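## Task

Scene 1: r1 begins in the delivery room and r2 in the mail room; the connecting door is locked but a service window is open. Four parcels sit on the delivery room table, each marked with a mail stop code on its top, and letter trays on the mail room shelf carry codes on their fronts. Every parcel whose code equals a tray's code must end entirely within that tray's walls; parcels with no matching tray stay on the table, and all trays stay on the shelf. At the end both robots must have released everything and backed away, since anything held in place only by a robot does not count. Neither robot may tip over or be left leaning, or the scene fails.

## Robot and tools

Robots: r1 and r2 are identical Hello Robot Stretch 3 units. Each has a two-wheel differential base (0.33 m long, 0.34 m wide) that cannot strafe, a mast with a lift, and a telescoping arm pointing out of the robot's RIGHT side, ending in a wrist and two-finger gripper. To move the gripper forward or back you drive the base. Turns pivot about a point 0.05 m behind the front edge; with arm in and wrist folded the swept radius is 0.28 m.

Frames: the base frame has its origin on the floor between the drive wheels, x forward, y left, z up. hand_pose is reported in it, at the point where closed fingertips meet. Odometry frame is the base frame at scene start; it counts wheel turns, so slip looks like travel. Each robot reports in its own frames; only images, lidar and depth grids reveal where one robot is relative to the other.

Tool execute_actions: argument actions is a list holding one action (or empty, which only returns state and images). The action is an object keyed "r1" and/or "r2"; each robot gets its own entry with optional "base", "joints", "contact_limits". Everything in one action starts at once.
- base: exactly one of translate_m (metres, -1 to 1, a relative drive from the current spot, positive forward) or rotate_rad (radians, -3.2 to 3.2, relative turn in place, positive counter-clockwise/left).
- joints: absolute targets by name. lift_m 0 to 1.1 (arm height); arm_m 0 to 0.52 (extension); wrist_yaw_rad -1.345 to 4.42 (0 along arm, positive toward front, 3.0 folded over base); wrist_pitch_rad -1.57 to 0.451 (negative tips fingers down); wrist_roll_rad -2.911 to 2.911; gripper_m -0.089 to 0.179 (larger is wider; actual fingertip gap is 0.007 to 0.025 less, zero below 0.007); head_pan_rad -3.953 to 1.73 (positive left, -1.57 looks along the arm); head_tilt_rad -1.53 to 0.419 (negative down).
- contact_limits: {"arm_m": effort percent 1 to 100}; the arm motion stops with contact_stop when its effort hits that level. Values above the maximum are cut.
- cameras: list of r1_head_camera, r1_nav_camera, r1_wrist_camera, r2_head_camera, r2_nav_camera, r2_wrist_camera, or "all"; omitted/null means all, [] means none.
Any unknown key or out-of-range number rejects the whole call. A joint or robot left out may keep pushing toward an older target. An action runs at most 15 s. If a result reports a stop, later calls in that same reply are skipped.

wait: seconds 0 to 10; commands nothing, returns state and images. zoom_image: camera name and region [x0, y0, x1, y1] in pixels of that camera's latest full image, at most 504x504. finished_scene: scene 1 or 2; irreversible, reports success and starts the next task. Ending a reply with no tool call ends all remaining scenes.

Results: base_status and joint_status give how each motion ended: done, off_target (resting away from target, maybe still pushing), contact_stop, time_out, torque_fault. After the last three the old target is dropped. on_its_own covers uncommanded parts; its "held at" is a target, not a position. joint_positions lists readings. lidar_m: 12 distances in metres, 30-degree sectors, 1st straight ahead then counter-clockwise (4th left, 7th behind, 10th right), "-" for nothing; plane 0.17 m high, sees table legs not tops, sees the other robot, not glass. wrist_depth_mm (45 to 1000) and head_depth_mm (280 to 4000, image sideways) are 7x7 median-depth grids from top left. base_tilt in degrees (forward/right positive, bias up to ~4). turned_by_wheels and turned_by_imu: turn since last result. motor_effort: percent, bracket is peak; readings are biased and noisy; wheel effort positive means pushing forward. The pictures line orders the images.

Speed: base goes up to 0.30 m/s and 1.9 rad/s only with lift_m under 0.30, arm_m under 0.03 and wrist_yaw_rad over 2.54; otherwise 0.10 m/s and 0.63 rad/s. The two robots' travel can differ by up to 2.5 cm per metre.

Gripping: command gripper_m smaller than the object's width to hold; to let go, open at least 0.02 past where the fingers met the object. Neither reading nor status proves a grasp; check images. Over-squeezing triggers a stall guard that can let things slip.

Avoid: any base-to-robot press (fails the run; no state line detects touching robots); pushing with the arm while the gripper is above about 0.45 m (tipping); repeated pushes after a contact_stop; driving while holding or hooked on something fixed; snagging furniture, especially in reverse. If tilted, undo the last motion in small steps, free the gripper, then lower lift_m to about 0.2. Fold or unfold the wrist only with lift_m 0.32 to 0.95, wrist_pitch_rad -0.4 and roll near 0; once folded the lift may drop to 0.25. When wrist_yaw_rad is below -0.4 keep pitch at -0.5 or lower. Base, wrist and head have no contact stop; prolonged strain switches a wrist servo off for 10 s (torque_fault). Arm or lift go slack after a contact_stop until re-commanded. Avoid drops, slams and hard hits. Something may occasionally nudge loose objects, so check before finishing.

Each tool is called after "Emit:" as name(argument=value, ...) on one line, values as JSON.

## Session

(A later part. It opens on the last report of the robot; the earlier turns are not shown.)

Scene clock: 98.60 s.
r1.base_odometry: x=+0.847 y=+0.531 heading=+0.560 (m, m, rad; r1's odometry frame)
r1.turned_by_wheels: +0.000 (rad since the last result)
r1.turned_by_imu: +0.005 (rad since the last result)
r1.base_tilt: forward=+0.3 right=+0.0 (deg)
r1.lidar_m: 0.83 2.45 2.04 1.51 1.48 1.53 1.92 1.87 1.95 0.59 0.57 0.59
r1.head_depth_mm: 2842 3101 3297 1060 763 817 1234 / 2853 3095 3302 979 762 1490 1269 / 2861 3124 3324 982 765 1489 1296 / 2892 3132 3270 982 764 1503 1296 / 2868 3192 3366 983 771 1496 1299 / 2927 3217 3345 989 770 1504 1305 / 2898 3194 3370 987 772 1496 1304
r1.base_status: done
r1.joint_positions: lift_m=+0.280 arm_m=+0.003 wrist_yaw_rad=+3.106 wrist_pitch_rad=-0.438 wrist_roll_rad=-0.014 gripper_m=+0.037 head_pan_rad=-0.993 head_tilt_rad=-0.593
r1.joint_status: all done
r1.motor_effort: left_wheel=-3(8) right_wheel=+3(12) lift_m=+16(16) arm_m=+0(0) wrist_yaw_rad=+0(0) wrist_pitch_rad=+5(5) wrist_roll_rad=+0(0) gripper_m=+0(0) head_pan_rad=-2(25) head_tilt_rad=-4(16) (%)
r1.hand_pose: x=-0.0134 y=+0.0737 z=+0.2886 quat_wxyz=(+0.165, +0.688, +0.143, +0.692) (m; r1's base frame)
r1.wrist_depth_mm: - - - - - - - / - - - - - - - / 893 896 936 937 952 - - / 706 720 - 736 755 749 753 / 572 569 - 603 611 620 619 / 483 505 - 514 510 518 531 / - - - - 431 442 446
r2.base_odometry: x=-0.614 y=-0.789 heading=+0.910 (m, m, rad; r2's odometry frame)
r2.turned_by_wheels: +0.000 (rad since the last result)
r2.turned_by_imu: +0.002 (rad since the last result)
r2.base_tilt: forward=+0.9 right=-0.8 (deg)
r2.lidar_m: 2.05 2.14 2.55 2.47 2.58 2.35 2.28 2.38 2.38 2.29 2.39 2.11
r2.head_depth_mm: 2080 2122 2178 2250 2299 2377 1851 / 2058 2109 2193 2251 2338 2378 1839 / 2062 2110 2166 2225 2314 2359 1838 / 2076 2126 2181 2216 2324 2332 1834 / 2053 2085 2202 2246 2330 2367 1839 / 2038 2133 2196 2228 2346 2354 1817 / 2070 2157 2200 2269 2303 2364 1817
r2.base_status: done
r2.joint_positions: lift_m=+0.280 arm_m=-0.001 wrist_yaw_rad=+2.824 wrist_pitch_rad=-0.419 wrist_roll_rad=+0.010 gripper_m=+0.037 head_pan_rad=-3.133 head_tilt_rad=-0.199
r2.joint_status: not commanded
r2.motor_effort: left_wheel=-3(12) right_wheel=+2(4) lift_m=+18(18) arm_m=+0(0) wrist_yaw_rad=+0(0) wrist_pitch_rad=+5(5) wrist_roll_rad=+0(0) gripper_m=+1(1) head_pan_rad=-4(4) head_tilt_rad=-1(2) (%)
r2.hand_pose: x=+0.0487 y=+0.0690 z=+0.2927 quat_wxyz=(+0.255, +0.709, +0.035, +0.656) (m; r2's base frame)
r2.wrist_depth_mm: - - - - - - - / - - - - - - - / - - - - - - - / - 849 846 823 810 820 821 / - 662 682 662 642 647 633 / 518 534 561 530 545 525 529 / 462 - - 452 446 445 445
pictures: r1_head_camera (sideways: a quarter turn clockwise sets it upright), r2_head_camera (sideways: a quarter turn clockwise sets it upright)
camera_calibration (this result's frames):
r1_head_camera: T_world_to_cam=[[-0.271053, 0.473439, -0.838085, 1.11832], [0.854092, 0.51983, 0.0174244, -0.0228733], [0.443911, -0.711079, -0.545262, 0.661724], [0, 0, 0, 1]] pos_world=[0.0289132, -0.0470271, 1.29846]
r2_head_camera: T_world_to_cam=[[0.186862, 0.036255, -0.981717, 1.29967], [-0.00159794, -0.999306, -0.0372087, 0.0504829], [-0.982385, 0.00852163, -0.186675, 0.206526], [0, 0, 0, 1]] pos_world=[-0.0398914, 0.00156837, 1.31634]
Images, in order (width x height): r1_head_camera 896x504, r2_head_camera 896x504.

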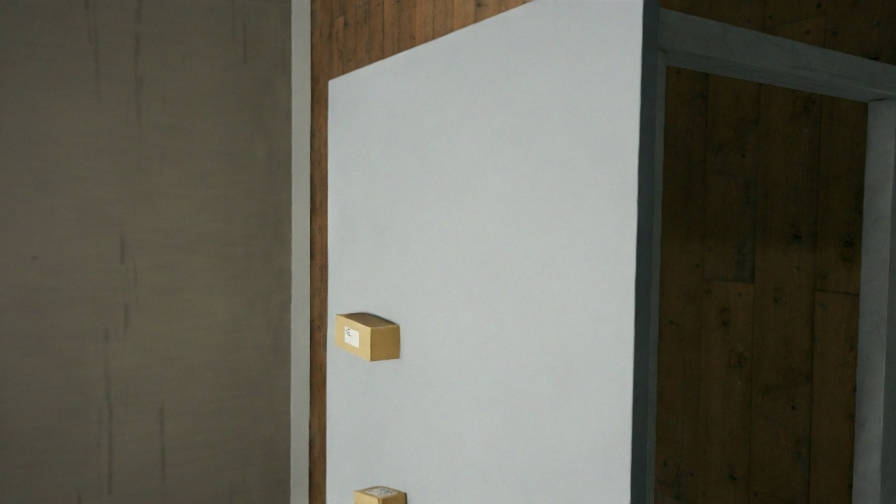

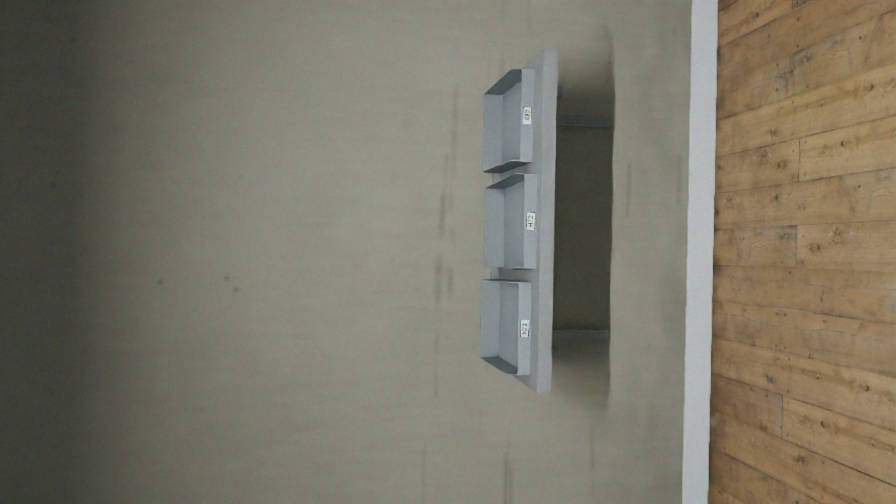

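Emit:
execute_actions(actions=[{"r1":{"base":{"translate_m":0.36},"joints":{"head_pan_rad":-0.75,"head_tilt_rad":-0.65}},"r2":{"base":{"translate_m":-0.5},"joints":{"head_tilt_rad":-0.3}}}], cameras=["r1_head_camera","r2_head_camera"])

Emit:
zoom_image(camera="r2_head_camera", region=[430, 0, 630, 504])

Scene clock: 113.07 s.
r1.base_odometry: x=+1.152 y=+0.722 heading=+0.560 (m, m, rad; r1's odometry frame)
r1.turned_by_wheels: +0.000 (rad since the last result)
r1.turned_by_imu: +0.001 (rad since the last result)
r1.base_tilt: forward=+0.3 right=+0.1 (deg)
r1.lidar_m: 0.58 2.13 2.22 1.70 1.66 1.72 2.25 2.18 0.55 0.41 0.40 0.42
r1.head_depth_mm: 2645 2862 2969 902 721 602 1192 / 2729 3026 2948 906 723 601 1214 / 2780 3072 2984 902 724 603 1238 / 2884 3171 1223 913 725 618 1259 / 2980 3253 1222 910 727 634 1266 / 3033 3368 1224 914 717 652 1276 / 3122 3461 1223 917 728 1381 1263
r1.base_status: done
r1.joint_positions: lift_m=+0.280 arm_m=+0.003 wrist_yaw_rad=+3.106 wrist_pitch_rad=-0.438 wrist_roll_rad=-0.014 gripper_m=+0.037 head_pan_rad=-0.757 head_tilt_rad=-0.643
r1.joint_status: all done
r1.motor_effort: left_wheel=-3(8) right_wheel=+3(10) lift_m=+16(17) arm_m=+0(0) wrist_yaw_rad=+0(1) wrist_pitch_rad=+5(5) wrist_roll_rad=+0(0) gripper_m=+0(0) head_pan_rad=+3(19) head_tilt_rad=-4(12) (%)
r1.hand_pose: x=-0.0134 y=+0.0737 z=+0.2886 quat_wxyz=(+0.165, +0.688, +0.143, +0.692) (m; r1's base frame)
r1.wrist_depth_mm: - - - - - - - / - - - - - - - / 903 883 932 954 985 984 - / 711 722 - 732 741 771 787 / 567 572 - 583 612 618 617 / 483 505 - 520 510 519 514 / - - - - 425 454 447
r2.base_odometry: x=-0.921 y=-1.184 heading=+0.910 (m, m, rad; r2's odometry frame)
r2.turned_by_wheels: +0.000 (rad since the last result)
r2.turned_by_imu: +0.001 (rad since the last result)
r2.base_tilt: forward=+0.9 right=-0.7 (deg)
r2.lidar_m: 2.55 2.67 2.56 2.49 2.46 1.84 1.78 1.86 2.36 2.30 2.38 2.63
r2.head_depth_mm: 1557 1609 1687 1762 1888 1960 1654 / 1551 1623 1691 1763 1872 1959 1647 / 1564 1618 1691 1766 1894 1956 1634 / 1560 1624 1708 1758 1913 1960 1632 / 1552 1638 1722 1754 1907 1960 1631 / 1558 1632 1705 1753 1889 1973 1619 / 1567 1623 1709 1782 1881 1962 1606
r2.base_status: done
r2.joint_positions: lift_m=+0.280 arm_m=-0.001 wrist_yaw_rad=+2.824 wrist_pitch_rad=-0.419 wrist_roll_rad=+0.010 gripper_m=+0.037 head_pan_rad=-3.133 head_tilt_rad=-0.297
r2.joint_status: all done
r2.motor_effort: left_wheel=-3(11) right_wheel=+2(4) lift_m=+18(18) arm_m=+0(0) wrist_yaw_rad=+0(0) wrist_pitch_rad=+4(5) wrist_roll_rad=+1(0) gripper_m=+0(1) head_pan_rad=-3(4) head_tilt_rad=-1(11) (%)
r2.hand_pose: x=+0.0487 y=+0.0690 z=+0.2927 quat_wxyz=(+0.255, +0.709, +0.035, +0.656) (m; r2's base frame)
r2.wrist_depth_mm: - - - - - - - / - - - - - - - / - - - - - - - / - 838 833 840 825 835 820 / - 661 662 670 649 650 644 / 521 538 558 540 549 532 527 / 454 - - 451 452 448 445
pictures: r1_head_camera (sideways: a quarter turn clockwise sets it upright), r2_head_camera (sideways: a quarter turn clockwise sets it upright)
camera_calibration (this result's frames):
r1_head_camera: T_world_to_cam=[[-0.403964, 0.425, -0.810054, 1.08258], [0.709453, 0.704574, 0.0158641, -0.0199585], [0.577486, -0.568287, -0.58614, 0.714092], [0, 0, 0, 1]] pos_world=[0.0391065, -0.0402268, 1.29583]
r2_head_camera: T_world_to_cam=[[0.282594, 0.0370633, -0.958523, 1.26877], [0.00210142, -0.999275, -0.0380195, 0.0515111], [-0.959237, 0.00872983, -0.282467, 0.331065], [0, 0, 0, 1]] pos_world=[-0.0410844, 0.00155884, 1.31162]
Images, in order (width x height): r1_head_camera 896x504, r2_head_camera 896x504.

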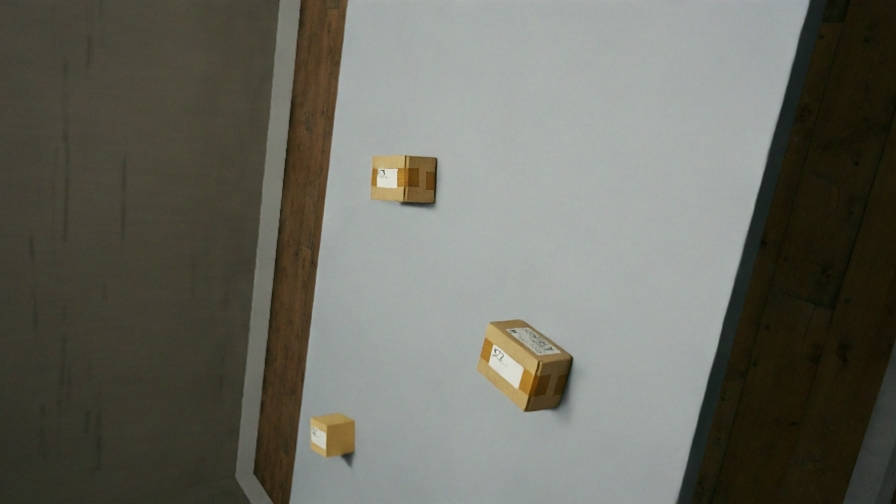

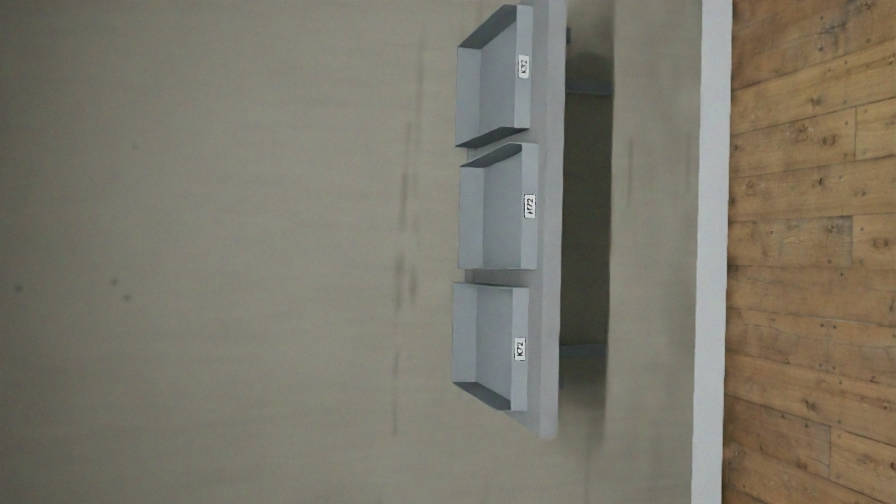

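Region (430, 0, 630, 504) of r2_head_camera's 896x504 image, scaled by 1.000; it fills the left 200 columns of this view, and the rest is white.

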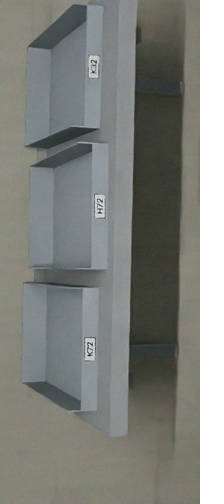

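Emit:
zoom_image(camera="r2_head_camera", region=[500, 40, 560, 230])

Emit:
zoom_image(camera="r1_head_camera", region=[470, 310, 580, 420])

Emit:
zoom_image(camera="r1_head_camera", region=[360, 145, 450, 215])

Emit:
zoom_image(camera="r1_head_camera", region=[300, 405, 370, 465])

Region (500, 40, 560, 230) of r2_head_camera's 896x504 image, scaled by 2.653, with more detail than that image has; it fills the left 159 columns of this view, and the rest is white.

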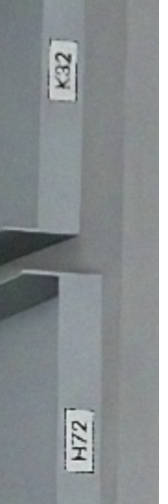

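Region (470, 310, 580, 420) of r1_head_camera's 896x504 image, scaled by 4.582, with more detail than that image has.

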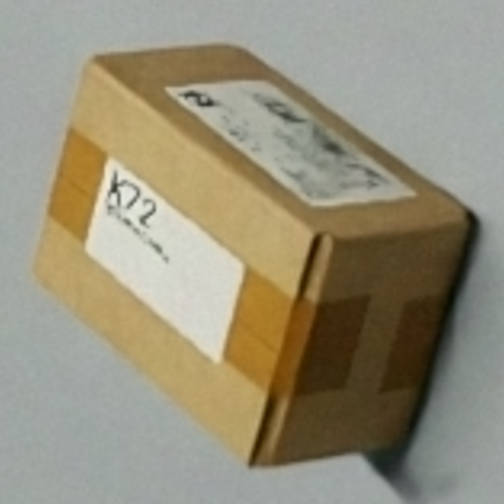

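Region (360, 145, 450, 215) of r1_head_camera's 896x504 image, scaled by 5.600, with more detail than that image has.

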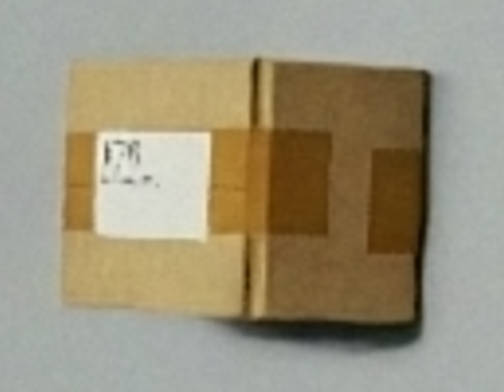

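Region (300, 405, 370, 465) of r1_head_camera's 896x504 image, scaled by 7.200, with more detail than that image has; it fills the top 432 rows of this view, and the rest is white.

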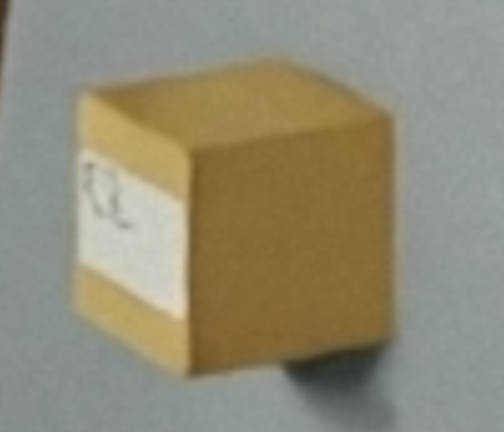

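Emit:
execute_actions(actions=[{"r1":{"base":{"rotate_rad":0.383},"joints":{"lift_m":0.88,"head_pan_rad":-1.2,"head_tilt_rad":-0.75}},"r2":{"base":{"translate_m":1.0},"joints":{"head_pan_rad":0.0,"head_tilt_rad":-0.2}}}], cameras=["r1_head_camera","r2_head_camera"])

Scene clock: 168.30 s.
r1.base_odometry: x=+1.152 y=+0.722 heading=+0.943 (m, m, rad; r1's odometry frame)
r1.turned_by_wheels: +0.383 (rad since the last result)
r1.turned_by_imu: +0.375 (rad since the last result)
r1.base_tilt: forward=+0.3 right=+0.1 (deg)
r1.lidar_m: 2.13 2.16 1.77 1.64 1.66 2.10 2.18 0.63 0.43 0.40 0.40 0.51
r1.head_depth_mm: 2722 2968 962 794 658 582 - / 2744 3034 1001 798 660 588 - / 2783 3068 967 794 658 601 - / 2884 3087 971 797 660 1326 1146 / 2911 3202 1005 798 661 1354 1165 / 3004 3226 1012 744 660 1381 1167 / 3064 3264 1012 799 661 1389 1168
r1.base_status: done
r1.joint_positions: lift_m=+0.880 arm_m=+0.003 wrist_yaw_rad=+3.106 wrist_pitch_rad=-0.438 wrist_roll_rad=-0.014 gripper_m=+0.037 head_pan_rad=-1.193 head_tilt_rad=-0.741
r1.joint_status: all done
r1.motor_effort: left_wheel=-3(10) right_wheel=+3(10) lift_m=+35(34) arm_m=+0(0) wrist_yaw_rad=+0(1) wrist_pitch_rad=+5(5) wrist_roll_rad=+0(0) gripper_m=+0(0) head_pan_rad=-3(24) head_tilt_rad=-5(16) (%)
r1.hand_pose: x=-0.0134 y=+0.0737 z=+0.8877 quat_wxyz=(+0.165, +0.688, +0.143, +0.692) (m; r1's base frame)
r1.wrist_depth_mm: - - - - - - - / - - - - - - - / - - - - - - - / - - - - - - - / - - - - - - - / - - - - - - - / - - - - - - -
r2.base_odometry: x=-0.307 y=-0.395 heading=+0.910 (m, m, rad; r2's odometry frame)
r2.turned_by_wheels: +0.000 (rad since the last result)
r2.turned_by_imu: +0.002 (rad since the last result)
r2.base_tilt: forward=+0.9 right=-0.7 (deg)
r2.lidar_m: 1.55 1.62 2.25 2.46 2.57 2.86 2.78 2.90 2.40 2.30 2.13 1.60
r2.head_depth_mm: 1371 1426 1474 1530 1582 1634 1698 / 1367 1414 1474 1532 1565 1633 1692 / 1199 1484 1477 1528 1573 1628 1680 / 1211 - - 3485 1550 1627 1674 / 1220 - - 3430 1567 1629 1692 / 1224 - - - 1556 1626 1688 / 1233 1445 1481 1528 1570 1621 1652
r2.base_status: done
r2.joint_positions: lift_m=+0.280 arm_m=-0.001 wrist_yaw_rad=+2.824 wrist_pitch_rad=-0.419 wrist_roll_rad=+0.010 gripper_m=+0.037 head_pan_rad=-0.007 head_tilt_rad=-0.210
r2.joint_status: all done
r2.motor_effort: left_wheel=-2(9) right_wheel=+2(6) lift_m=+18(18) arm_m=+0(0) wrist_yaw_rad=+0(0) wrist_pitch_rad=+4(5) wrist_roll_rad=+0(0) gripper_m=+1(1) head_pan_rad=+4(51) head_tilt_rad=+3(15) (%)
r2.hand_pose: x=+0.0487 y=+0.0690 z=+0.2927 quat_wxyz=(+0.255, +0.709, +0.035, +0.656) (m; r2's base frame)
r2.wrist_depth_mm: - - - - - - - / - - - - - - - / - - - - - - - / - 853 853 829 822 828 826 / - 653 667 659 661 637 645 / 527 535 550 540 542 519 524 / 453 - - 451 449 449 446
pictures: r1_head_camera (sideways: a quarter turn clockwise sets it upright), r2_head_camera (sideways: a quarter turn clockwise sets it upright)
camera_calibration (this result's frames):
r1_head_camera: T_world_to_cam=[[-0.215035, 0.627209, -0.748578, 1.0013], [0.941144, 0.337769, 0.0126548, -0.0171919], [0.260784, -0.701798, -0.662926, 0.815911], [0, 0, 0, 1]] pos_world=[0.0187173, -0.0496102, 1.29065]
r2_head_camera: T_world_to_cam=[[-0.198737, -0.0332565, -0.979488, 1.29911], [0.0167477, 0.999163, -0.0373226, 0.0505188], [0.97991, -0.0238216, -0.198014, 0.209315], [0, 0, 0, 1]] pos_world=[0.0522252, -0.00228642, 1.31579]
Images, in order (width x height): r1_head_camera 896x504, r2_head_camera 896x504.

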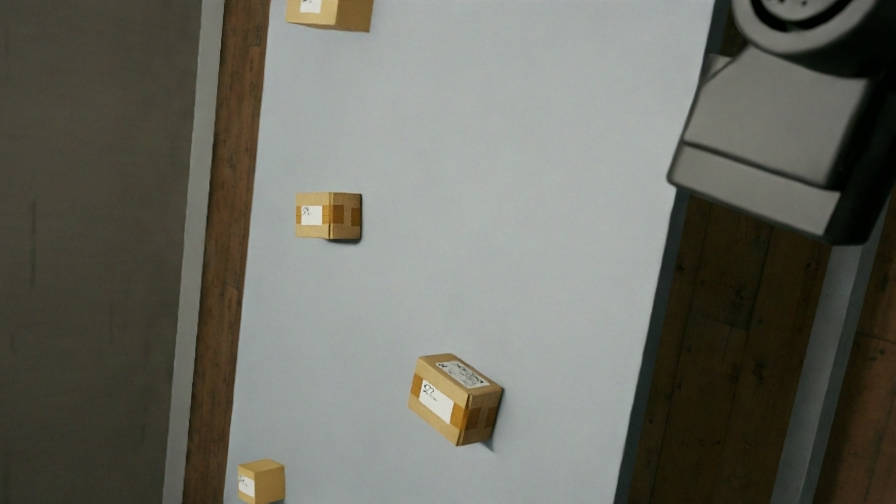

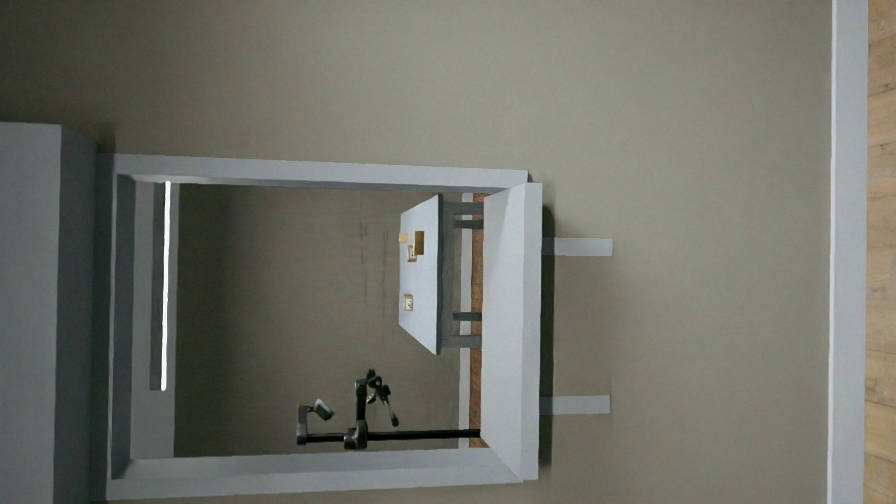

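Emit:
execute_actions(actions=[{"r1":{"base":{"translate_m":0.385},"joints":{"wrist_yaw_rad":0.0,"wrist_pitch_rad":-0.4,"head_pan_rad":-1.57,"head_tilt_rad":-0.8}},"r2":{"base":{"translate_m":0.92},"joints":{"head_tilt_rad":-0.4}}}], cameras=["r1_head_camera","r1_wrist_camera","r2_head_camera"])

Scene clock: 187.07 s.
r1.base_odometry: x=+1.379 y=+1.034 heading=+0.942 (m, m, rad; r1's odometry frame)
r1.turned_by_wheels: +0.000 (rad since the last result)
r1.turned_by_imu: +0.001 (rad since the last result)
r1.base_tilt: forward=+0.3 right=+0.1 (deg)
r1.lidar_m: 1.75 1.77 1.82 1.68 1.70 2.15 2.56 0.57 0.38 0.35 0.36 0.45
r1.head_depth_mm: 2908 2958 926 752 654 - - / 2941 2974 894 752 649 - - / 2866 2974 895 751 - - - / 2812 2945 930 733 621 1283 1128 / 2768 2949 926 753 633 580 1184 / 2733 2914 928 751 635 583 1190 / 2709 2891 922 754 635 570 1192
r1.base_status: done
r1.joint_positions: lift_m=+0.880 arm_m=+0.003 wrist_yaw_rad=+0.003 wrist_pitch_rad=-0.424 wrist_roll_rad=-0.014 gripper_m=+0.037 head_pan_rad=-1.563 head_tilt_rad=-0.790
r1.joint_status: all done
r1.motor_effort: left_wheel=-4(5) right_wheel=+3(8) lift_m=+35(35) arm_m=+0(0) wrist_yaw_rad=-4(3) wrist_pitch_rad=+8(6) wrist_roll_rad=+0(0) gripper_m=+0(0) head_pan_rad=-2(22) head_tilt_rad=-6(13) (%)
r1.hand_pose: x=-0.0208 y=-0.3716 z=+0.8910 quat_wxyz=(+0.697, +0.151, -0.686, -0.147) (m; r1's base frame)
r1.wrist_depth_mm: - - - - - - - / - - - - - - - / 557 563 579 599 576 622 640 / 433 440 452 456 470 477 490 / 352 363 374 307 382 385 388 / 301 304 - 312 316 321 325 / 260 263 260 269 266 275 278
r2.base_odometry: x=+0.258 y=+0.331 heading=+0.909 (m, m, rad; r2's odometry frame)
r2.turned_by_wheels: +0.000 (rad since the last result)
r2.turned_by_imu: +0.002 (rad since the last result)
r2.base_tilt: forward=+1.0 right=-0.8 (deg)
r2.lidar_m: 0.63 0.66 0.92 2.44 2.54 3.57 3.69 3.26 2.40 2.28 0.88 0.66
r2.head_depth_mm: 581 575 579 613 656 710 785 / - - - 3366 730 600 785 / - - - 3380 759 618 783 / - - 3214 3626 758 617 784 / - - 3209 3565 756 615 783 / - - - 3199 752 612 779 / - - - 3362 753 611 779
r2.base_status: done
r2.joint_positions: lift_m=+0.280 arm_m=-0.001 wrist_yaw_rad=+2.824 wrist_pitch_rad=-0.419 wrist_roll_rad=+0.010 gripper_m=+0.037 head_pan_rad=-0.007 head_tilt_rad=-0.396
r2.joint_status: all done
r2.motor_effort: left_wheel=-2(8) right_wheel=+2(6) lift_m=+18(18) arm_m=+0(0) wrist_yaw_rad=+1(1) wrist_pitch_rad=+5(5) wrist_roll_rad=+0(0) gripper_m=+1(0) head_pan_rad=+3(3) head_tilt_rad=-3(19) (%)
r2.hand_pose: x=+0.0487 y=+0.0690 z=+0.2927 quat_wxyz=(+0.255, +0.709, +0.035, +0.656) (m; r2's base frame)
r2.wrist_depth_mm: - - - - - 692 530 / - - - - - 718 547 / - - - - - 750 569 / - 846 835 821 843 731 567 / - 664 670 667 650 648 578 / 521 537 563 536 552 529 533 / 449 - - 447 454 455 447
pictures: r1_head_camera (sideways: a quarter turn clockwise sets it upright), r1_wrist_camera, r2_head_camera (sideways: a quarter turn clockwise sets it upright)
camera_calibration (this result's frames):
r1_head_camera: T_world_to_cam=[[0.0260257, 0.698243, -0.715387, 0.956568], [0.999602, -0.0259707, 0.011017, -0.0154156], [-0.0108865, -0.715389, -0.698641, 0.864022], [0, 0, 0, 1]] pos_world=[-0.0000797151, -0.0502058, 1.28813]
r1_wrist_camera: T_world_to_cam=[[-0.997106, -0.0316656, 0.0691088, -0.103233], [-0.0752016, 0.543761, -0.835864, 0.983884], [-0.0111105, -0.838643, -0.544569, 0.338176], [0, 0, 0, 1]] pos_world=[-0.0251875, -0.254658, 1.01369]
r2_head_camera: T_world_to_cam=[[-0.376182, -0.0320643, -0.925991, 1.23031], [0.00950487, 0.999215, -0.0384612, 0.052036], [0.926497, -0.0232698, -0.375582, 0.440745], [0, 0, 0, 1]] pos_world=[0.0539775, -0.00228999, 1.3068]
Images, in order (width x height): r1_head_camera 896x504, r1_wrist_camera 644x364, r2_head_camera 896x504.

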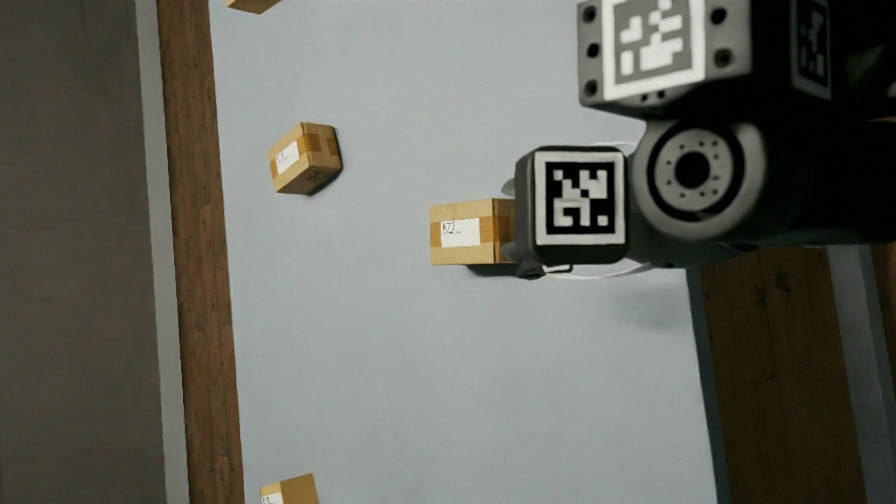

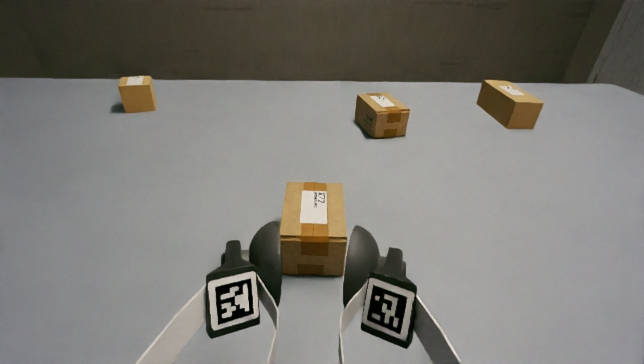

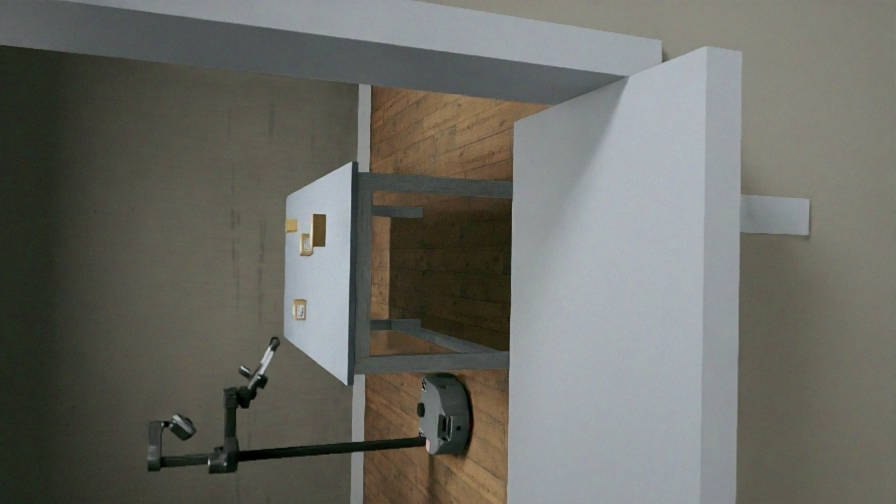

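Emit:
zoom_image(camera="r1_head_camera", region=[260, 110, 350, 200])

Emit:
zoom_image(camera="r1_wrist_camera", region=[340, 70, 560, 150])

Region (260, 110, 350, 200) of r1_head_camera's 896x504 image, scaled by 5.600, with more detail than that image has.

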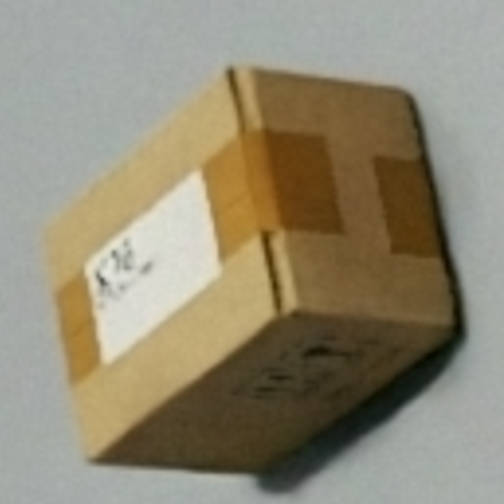

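Region (340, 70, 560, 150) of r1_wrist_camera's 644x364 image, scaled by 2.291; it fills the top 183 rows of this view, and the rest is white.

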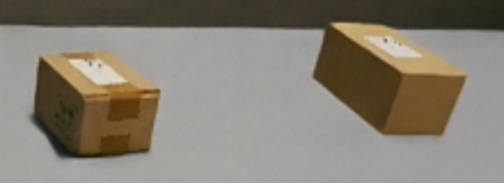

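Emit:
execute_actions(actions=[{"r1":{"joints":{"gripper_m":0.13,"lift_m":0.78}},"r2":{"base":{"rotate_rad":1.595},"joints":{"head_pan_rad":-1.57,"head_tilt_rad":-0.5}}}], cameras=["r1_wrist_camera","r2_head_camera"])

Scene clock: 202.90 s.
r1.base_odometry: x=+1.379 y=+1.034 heading=+0.942 (m, m, rad; r1's odometry frame)
r1.turned_by_wheels: +0.000 (rad since the last result)
r1.turned_by_imu: -0.001 (rad since the last result)
r1.base_tilt: forward=+0.2 right=+0.1 (deg)
r1.lidar_m: 1.75 1.77 1.82 1.69 1.71 2.15 2.56 0.57 0.38 0.35 0.36 0.45
r1.head_depth_mm: 2922 2944 921 752 632 1321 - / 2875 2964 898 749 639 1327 - / 2839 2983 896 751 641 - - / 2794 2970 925 734 634 1270 1079 / 2755 2992 927 753 648 582 1191 / 2731 2926 931 757 636 582 1190 / 2710 2866 920 755 637 569 1188
r1.base_status: not commanded
r1.joint_positions: lift_m=+0.780 arm_m=+0.003 wrist_yaw_rad=+0.003 wrist_pitch_rad=-0.423 wrist_roll_rad=-0.014 gripper_m=+0.130 head_pan_rad=-1.563 head_tilt_rad=-0.790
r1.joint_status: all done
r1.motor_effort: left_wheel=-4(4) right_wheel=+3(3) lift_m=+16(30) arm_m=+0(0) wrist_yaw_rad=-3(3) wrist_pitch_rad=+7(8) wrist_roll_rad=+0(0) gripper_m=+0(81) head_pan_rad=-2(3) head_tilt_rad=-6(6) (%)
r1.hand_pose: x=-0.0209 y=-0.3717 z=+0.7921 quat_wxyz=(+0.697, +0.151, -0.686, -0.147) (m; r1's base frame)
r1.wrist_depth_mm: - - - - - - - / 467 484 496 517 504 551 575 / 336 343 349 244 372 381 394 / 261 265 272 255 287 287 295 / 214 225 222 225 228 234 236 / 183 - 186 189 190 196 197 / - 155 161 163 164 - 170
r2.base_odometry: x=+0.258 y=+0.331 heading=+2.504 (m, m, rad; r2's odometry frame)
r2.turned_by_wheels: +1.595 (rad since the last result)
r2.turned_by_imu: +1.577 (rad since the last result)
r2.base_tilt: forward=+0.9 right=-0.8 (deg)
r2.lidar_m: 2.43 2.56 3.61 3.69 3.22 2.38 2.09 0.87 0.65 0.63 0.66 0.94
r2.head_depth_mm: - 663 647 652 682 790 896 / - - - 894 655 792 893 / - - 2532 891 653 796 900 / - - 3763 890 652 799 903 / - - 3473 889 648 802 909 / - - - 878 646 806 910 / - - - 870 641 809 914
r2.base_status: done
r2.joint_positions: lift_m=+0.280 arm_m=-0.001 wrist_yaw_rad=+2.824 wrist_pitch_rad=-0.419 wrist_roll_rad=+0.010 gripper_m=+0.037 head_pan_rad=-1.563 head_tilt_rad=-0.494
r2.joint_status: all done
r2.motor_effort: left_wheel=-3(10) right_wheel=+2(7) lift_m=+18(18) arm_m=-1(1) wrist_yaw_rad=+0(0) wrist_pitch_rad=+4(4) wrist_roll_rad=+0(0) gripper_m=+1(1) head_pan_rad=-4(53) head_tilt_rad=-4(13) (%)
r2.hand_pose: x=+0.0487 y=+0.0690 z=+0.2927 quat_wxyz=(+0.255, +0.709, +0.035, +0.656) (m; r2's base frame)
r2.wrist_depth_mm: - - - - - - - / - - - - - - - / - - - - - - - / - 866 849 820 842 827 820 / - 655 664 663 653 645 645 / 515 538 556 532 551 529 529 / 456 - - 453 443 451 447
pictures: r1_wrist_camera, r2_head_camera (sideways: a quarter turn clockwise sets it upright)
camera_calibration (this result's frames):
r1_wrist_camera: T_world_to_cam=[[-0.997116, -0.0313172, 0.0691346, -0.0963559], [-0.0750437, 0.543018, -0.836361, 0.901388], [-0.0113488, -0.839137, -0.543802, 0.283418], [0, 0, 0, 1]] pos_world=[-0.025218, -0.254661, 0.91467]
r2_head_camera: T_world_to_cam=[[-0.0382972, 0.464892, -0.884539, 1.17417], [0.999217, 0.00900634, -0.0385289, 0.046082], [-0.00994531, -0.885322, -0.464873, 0.562651], [0, 0, 0, 1]] pos_world=[0.0045173, -0.04815, 1.30193]
Images, in order (width x height): r1_wrist_camera 644x364, r2_head_camera 896x504.

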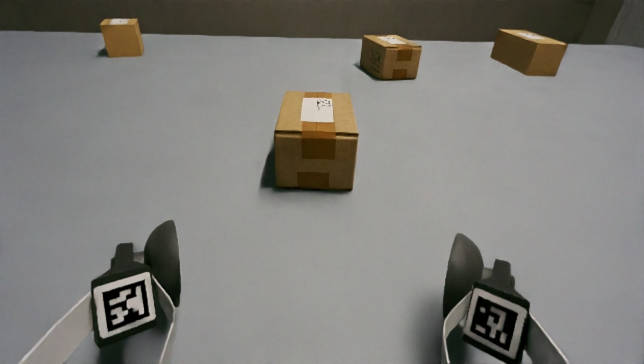

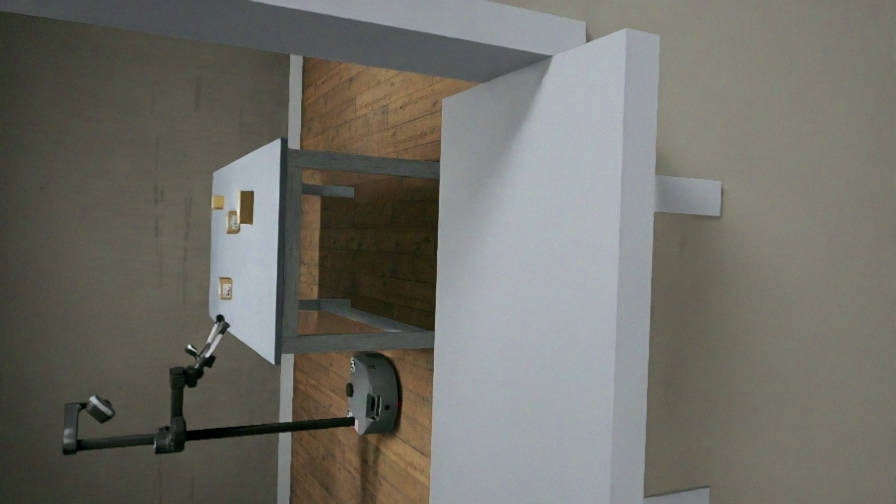

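Emit:
execute_actions(actions=[{"r1":{"joints":{"arm_m":0.16}},"r2":{"base":{"translate_m":0.12},"joints":{"lift_m":0.6}}}], cameras=["r1_wrist_camera","r1_head_camera"])

Scene clock: 210.83 s.
r1.base_odometry: x=+1.379 y=+1.034 heading=+0.942 (m, m, rad; r1's odometry frame)
r1.turned_by_wheels: +0.000 (rad since the last result)
r1.turned_by_imu: -0.001 (rad since the last result)
r1.base_tilt: forward=+0.3 right=+0.1 (deg)
r1.lidar_m: 1.75 1.78 1.82 1.68 1.70 2.16 2.56 0.57 0.38 0.35 0.36 0.45
r1.head_depth_mm: 2956 2933 923 772 - - 1147 / 2893 2946 893 781 - 1323 1144 / 2829 2973 897 794 - 1289 1152 / 2827 2972 922 776 626 1280 1131 / 2777 2966 928 755 633 583 1185 / 2724 2919 928 753 635 581 1187 / 2688 2877 922 753 635 572 1189
r1.base_status: not commanded
r1.joint_positions: lift_m=+0.780 arm_m=+0.160 wrist_yaw_rad=+0.002 wrist_pitch_rad=-0.423 wrist_roll_rad=-0.014 gripper_m=+0.130 head_pan_rad=-1.563 head_tilt_rad=-0.790
r1.joint_status: all done
r1.motor_effort: left_wheel=-4(4) right_wheel=+3(3) lift_m=+16(16) arm_m=+4(2) wrist_yaw_rad=-3(3) wrist_pitch_rad=+7(7) wrist_roll_rad=+0(0) gripper_m=+0(0) head_pan_rad=-2(3) head_tilt_rad=-5(6) (%)
r1.hand_pose: x=-0.0211 y=-0.5284 z=+0.7921 quat_wxyz=(+0.697, +0.150, -0.686, -0.147) (m; r1's base frame)
r1.wrist_depth_mm: - - - - - - - / 422 483 500 517 397 546 472 / 333 342 348 362 363 379 389 / 260 263 272 276 282 288 291 / 213 224 205 150 227 231 234 / 181 - 134 126 187 196 197 / - 155 111 110 159 - 168
r2.base_odometry: x=+0.162 y=+0.403 heading=+2.504 (m, m, rad; r2's odometry frame)
r2.turned_by_wheels: +0.000 (rad since the last result)
r2.turned_by_imu: +0.002 (rad since the last result)
r2.base_tilt: forward=+0.9 right=-0.7 (deg)
r2.lidar_m: 2.32 2.43 3.42 3.70 3.40 2.51 2.15 0.87 0.66 0.64 0.67 0.94
r2.head_depth_mm: - - - 905 658 798 898 / - - 3951 892 656 796 904 / - - 3801 891 654 801 908 / - - 3894 890 649 805 909 / - - 3834 883 647 811 913 / - - - 882 644 811 919 / - - - 873 643 811 917
r2.base_status: done
r2.joint_positions: lift_m=+0.600 arm_m=-0.001 wrist_yaw_rad=+2.824 wrist_pitch_rad=-0.419 wrist_roll_rad=+0.010 gripper_m=+0.037 head_pan_rad=-1.563 head_tilt_rad=-0.494
r2.joint_status: all done
r2.motor_effort: left_wheel=-3(11) right_wheel=+2(6) lift_m=+24(25) arm_m=-1(1) wrist_yaw_rad=+0(1) wrist_pitch_rad=+4(4) wrist_roll_rad=+1(0) gripper_m=+1(1) head_pan_rad=-4(3) head_tilt_rad=-3(4) (%)
r2.hand_pose: x=+0.0487 y=+0.0689 z=+0.6123 quat_wxyz=(+0.255, +0.709, +0.035, +0.656) (m; r2's base frame)
r2.wrist_depth_mm: - - - - - - - / - - - - - - - / - - - - - - - / - - - - - - - / - - - - - - - / 964 950 - 970 974 950 953 / 821 - 792 812 805 795 799
pictures: r1_head_camera (sideways: a quarter turn clockwise sets it upright), r1_wrist_camera
camera_calibration (this result's frames):
r1_head_camera: T_world_to_cam=[[0.0261415, 0.698484, -0.715148, 0.956257], [0.999598, -0.026143, 0.0110055, -0.0154005], [-0.011009, -0.715148, -0.698886, 0.864341], [0, 0, 0, 1]] pos_world=[-0.0000882142, -0.0502001, 1.28811]
r1_wrist_camera: T_world_to_cam=[[-0.997146, -0.0303488, 0.0691353, -0.100968], [-0.0745172, 0.54307, -0.836375, 0.986487], [-0.0121624, -0.839139, -0.543781, 0.151935], [0, 0, 0, 1]] pos_world=[-0.0253215, -0.411301, 0.914673]
Images, in order (width x height): r1_head_camera 896x504, r1_wrist_camera 644x364.

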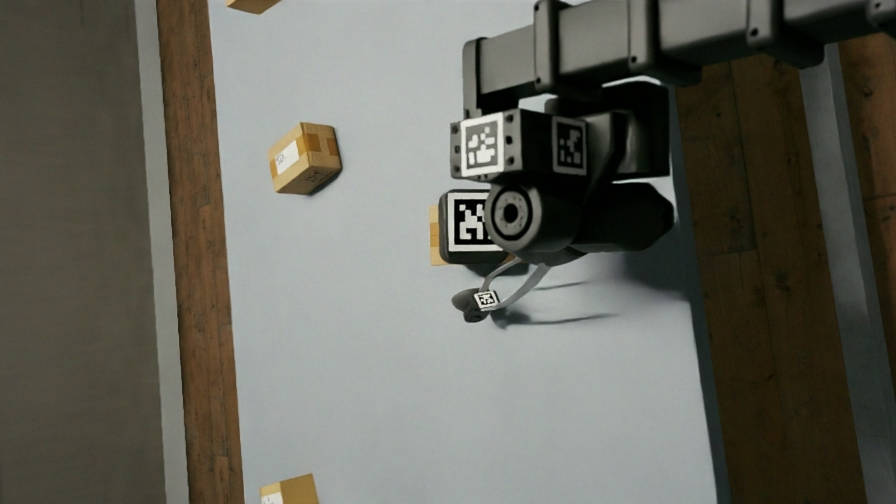

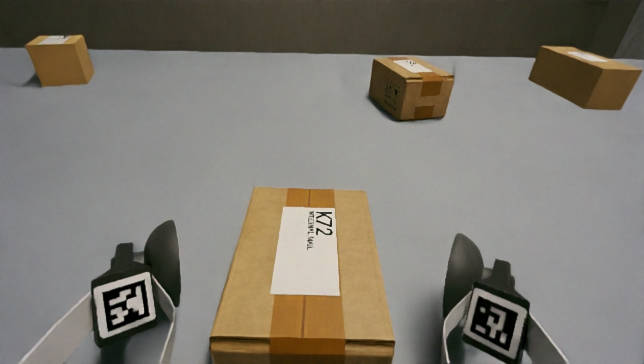

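Emit:
execute_actions(actions=[{"r1":{"joints":{"gripper_m":0.03}},"r2":{"joints":{"lift_m":0.93}}}], cameras=["r1_wrist_camera"])

Scene clock: 217.90 s.
r1.base_odometry: x=+1.379 y=+1.034 heading=+0.942 (m, m, rad; r1's odometry frame)
r1.turned_by_wheels: +0.000 (rad since the last result)
r1.turned_by_imu: -0.001 (rad since the last result)
r1.base_tilt: forward=+0.3 right=+0.1 (deg)
r1.lidar_m: 1.75 1.77 1.82 1.69 1.71 2.15 2.56 0.57 0.38 0.35 0.36 0.45
r1.head_depth_mm: 2946 2955 925 770 - - 1150 / 2885 2987 895 783 - 1309 1143 / 2852 2955 895 793 - 1295 1144 / 2831 2977 926 785 626 1275 1124 / 2759 2997 925 753 634 582 1188 / 2719 2937 928 752 634 584 1186 / 2703 2877 919 756 636 570 1194
r1.base_status: not commanded
r1.joint_positions: lift_m=+0.780 arm_m=+0.160 wrist_yaw_rad=+0.002 wrist_pitch_rad=-0.422 wrist_roll_rad=-0.014 gripper_m=+0.042 head_pan_rad=-1.563 head_tilt_rad=-0.790
r1.joint_status: gripper_m off_target (ended at +0.042, target +0.030)
r1.on_its_own: gripper_m is held at +0.042, not at your +0.030, by its stall guard, which is still easing
r1.motor_effort: left_wheel=-4(4) right_wheel=+3(4) lift_m=+16(16) arm_m=+4(3) wrist_yaw_rad=-2(2) wrist_pitch_rad=+7(7) wrist_roll_rad=+0(0) gripper_m=-4(100) head_pan_rad=-3(3) head_tilt_rad=-5(6) (%)
r1.hand_pose: x=-0.0211 y=-0.5285 z=+0.7922 quat_wxyz=(+0.697, +0.150, -0.686, -0.147) (m; r1's base frame)
r1.wrist_depth_mm: - - - - - - - / 430 477 497 521 401 548 465 / 331 338 354 358 370 382 391 / 263 263 273 277 281 290 294 / 215 216 204 149 229 232 236 / 181 186 126 126 130 194 196 / 158 155 111 111 116 166 169
r2.base_odometry: x=+0.162 y=+0.403 heading=+2.504 (m, m, rad; r2's odometry frame)
r2.turned_by_wheels: +0.000 (rad since the last result)
r2.turned_by_imu: +0.002 (rad since the last result)
r2.base_tilt: forward=+0.8 right=-0.8 (deg)
r2.lidar_m: 2.31 2.44 3.43 3.70 3.39 2.51 2.15 0.88 0.65 0.64 0.67 0.94
r2.head_depth_mm: - - - 901 660 784 - / - - 3884 896 655 792 871 / - - 3807 893 653 800 876 / - - 3782 885 651 808 874 / - - 3791 885 649 810 - / - - - 874 646 809 900 / - - - 867 645 814 921
r2.base_status: not commanded
r2.joint_positions: lift_m=+0.930 arm_m=-0.001 wrist_yaw_rad=+2.824 wrist_pitch_rad=-0.419 wrist_roll_rad=+0.010 gripper_m=+0.037 head_pan_rad=-1.563 head_tilt_rad=-0.494
r2.joint_status: all done
r2.motor_effort: left_wheel=-3(2) right_wheel=+2(2) lift_m=+24(27) arm_m=-1(0) wrist_yaw_rad=+1(0) wrist_pitch_rad=+5(5) wrist_roll_rad=+1(0) gripper_m=+0(1) head_pan_rad=-4(4) head_tilt_rad=-4(3) (%)
r2.hand_pose: x=+0.0487 y=+0.0689 z=+0.9423 quat_wxyz=(+0.255, +0.709, +0.035, +0.656) (m; r2's base frame)
r2.wrist_depth_mm: - - - - - - - / - - - - - - - / - - - - - - - / - - - - - - - / - - - - - - - / - - - - - - - / - - - - - - -
pictures: r1_wrist_camera
camera_calibration (this result's frames):
r1_wrist_camera: T_world_to_cam=[[-0.997145, -0.0303036, 0.0691583, -0.100975], [-0.0745203, 0.542496, -0.836747, 0.986654], [-0.0121616, -0.839512, -0.543205, 0.151293], [0, 0, 0, 1]] pos_world=[-0.0253212, -0.411304, 0.914746]
Images, in order (width x height): r1_wrist_camera 644x364.

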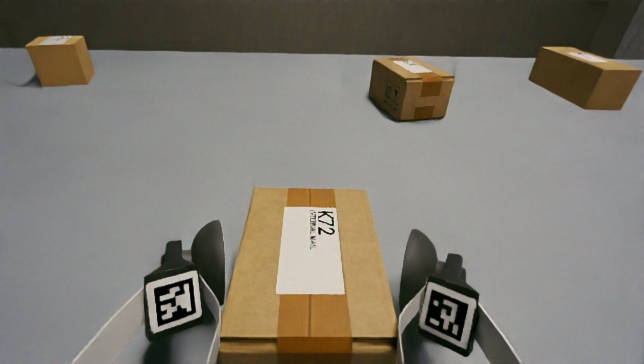

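Emit:
execute_actions(actions=[{"r1":{"base":{"translate_m":-0.1},"joints":{"lift_m":1.0,"arm_m":0.3,"gripper_m":0.045}},"r2":{"joints":{"wrist_yaw_rad":0.0,"wrist_pitch_rad":-0.4}}}], cameras=["r1_wrist_camera","r2_wrist_camera"])

Scene clock: 245.37 s.
r1.base_odometry: x=+1.320 y=+0.953 heading=+0.942 (m, m, rad; r1's odometry frame)
r1.turned_by_wheels: +0.000 (rad since the last result)
r1.turned_by_imu: -0.001 (rad since the last result)
r1.base_tilt: forward=+0.3 right=+0.1 (deg)
r1.lidar_m: 1.85 1.87 1.81 1.67 1.69 2.14 2.46 0.59 0.39 0.37 0.37 0.47
r1.head_depth_mm: - 1144 921 749 631 1324 1149 / - 1106 923 751 633 1320 1147 / - - 927 751 635 1295 1146 / 2776 1112 893 753 633 1297 1148 / 2820 2956 925 753 633 1275 1124 / 2760 2934 929 753 633 1270 1191 / 2713 2897 929 753 636 584 1187
r1.base_status: done
r1.joint_positions: lift_m=+1.000 arm_m=+0.300 wrist_yaw_rad=+0.002 wrist_pitch_rad=-0.422 wrist_roll_rad=-0.014 gripper_m=+0.046 head_pan_rad=-1.563 head_tilt_rad=-0.790
r1.joint_status: all done
r1.motor_effort: left_wheel=-3(8) right_wheel=+3(5) lift_m=+35(35) arm_m=+3(5) wrist_yaw_rad=-2(2) wrist_pitch_rad=+7(7) wrist_roll_rad=+1(0) gripper_m=-19(41) head_pan_rad=-3(3) head_tilt_rad=-6(6) (%)
r1.hand_pose: x=-0.0211 y=-0.6685 z=+1.0113 quat_wxyz=(+0.697, +0.150, -0.686, -0.147) (m; r1's base frame)
r1.wrist_depth_mm: - - - - - - - / - - - - - - - / - - - - - - - / - - - - - 681 709 / 524 532 550 551 561 516 577 / 438 445 159 150 466 441 484 / 382 381 112 111 123 403 411
r2.base_odometry: x=+0.162 y=+0.403 heading=+2.504 (m, m, rad; r2's odometry frame)
r2.turned_by_wheels: +0.000 (rad since the last result)
r2.turned_by_imu: +0.002 (rad since the last result)
r2.base_tilt: forward=+0.9 right=-0.8 (deg)
r2.lidar_m: 2.32 2.43 3.43 3.69 3.37 2.52 2.16 0.88 0.66 0.64 0.67 0.94
r2.head_depth_mm: - - - 904 657 788 - / - - 3847 897 656 796 871 / - - 3805 893 655 777 - / - - 3883 887 651 779 - / - - 3754 882 645 808 915 / - - - 876 644 813 918 / - - - 871 641 813 922
r2.base_status: not commanded
r2.joint_positions: lift_m=+0.930 arm_m=-0.001 wrist_yaw_rad=+0.003 wrist_pitch_rad=-0.419 wrist_roll_rad=+0.010 gripper_m=+0.037 head_pan_rad=-1.563 head_tilt_rad=-0.494
r2.joint_status: all done
r2.motor_effort: left_wheel=-3(3) right_wheel=+2(2) lift_m=+24(24) arm_m=-1(0) wrist_yaw_rad=-5(5) wrist_pitch_rad=+6(4) wrist_roll_rad=+1(0) gripper_m=+1(1) head_pan_rad=-4(4) head_tilt_rad=-2(3) (%)
r2.hand_pose: x=-0.0208 y=-0.3684 z=+0.9423 quat_wxyz=(+0.689, +0.148, -0.694, -0.147) (m; r2's base frame)
r2.wrist_depth_mm: 386 - - - - - 358 / 385 - - - - 506 382 / 410 464 453 450 447 445 421 / 330 331 328 329 334 335 441 / 489 500 493 493 508 509 511 / 557 556 537 561 559 575 572 / 630 635 650 657 643 648 653
pictures: r1_wrist_camera, r2_wrist_camera
camera_calibration (this result's frames):
r1_wrist_camera: T_world_to_cam=[[-0.997154, -0.0300431, 0.0691538, -0.120249], [-0.0743743, 0.542547, -0.836727, 1.24594], [-0.0123813, -0.839488, -0.543237, 0.152813], [0, 0, 0, 1]] pos_world=[-0.0253494, -0.551306, 1.13384]
r2_wrist_camera: T_world_to_cam=[[-0.997628, 0.0684287, -0.00744914, 0.00505957], [0.0429724, 0.53462, -0.843999, 1.02782], [-0.0537714, -0.842318, -0.536292, 0.354205], [0, 0, 0, 1]] pos_world=[-0.0200744, -0.251488, 1.05748]
Images, in order (width x height): r1_wrist_camera 644x364, r2_wrist_camera 644x364.

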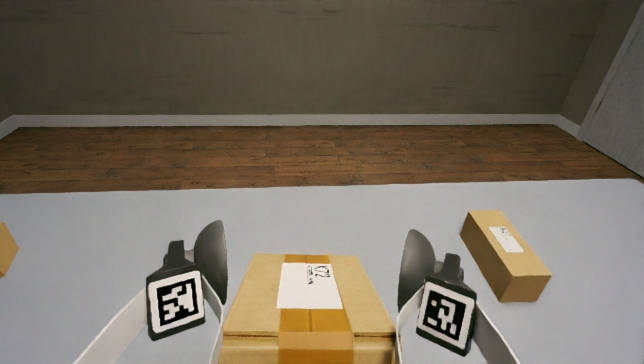

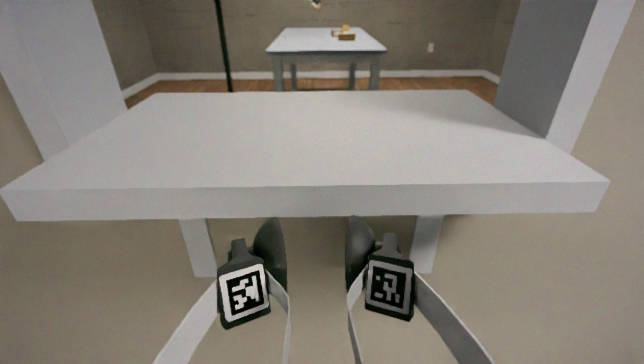

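Emit:
zoom_image(camera="r1_wrist_camera", region=[450, 200, 560, 310])

Region (450, 200, 560, 310) of r1_wrist_camera's 644x364 image, scaled by 4.582.

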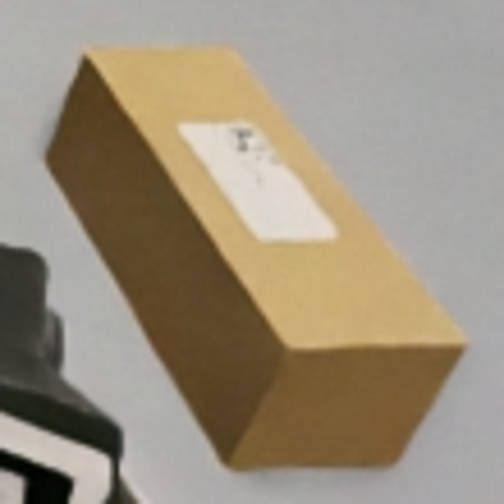

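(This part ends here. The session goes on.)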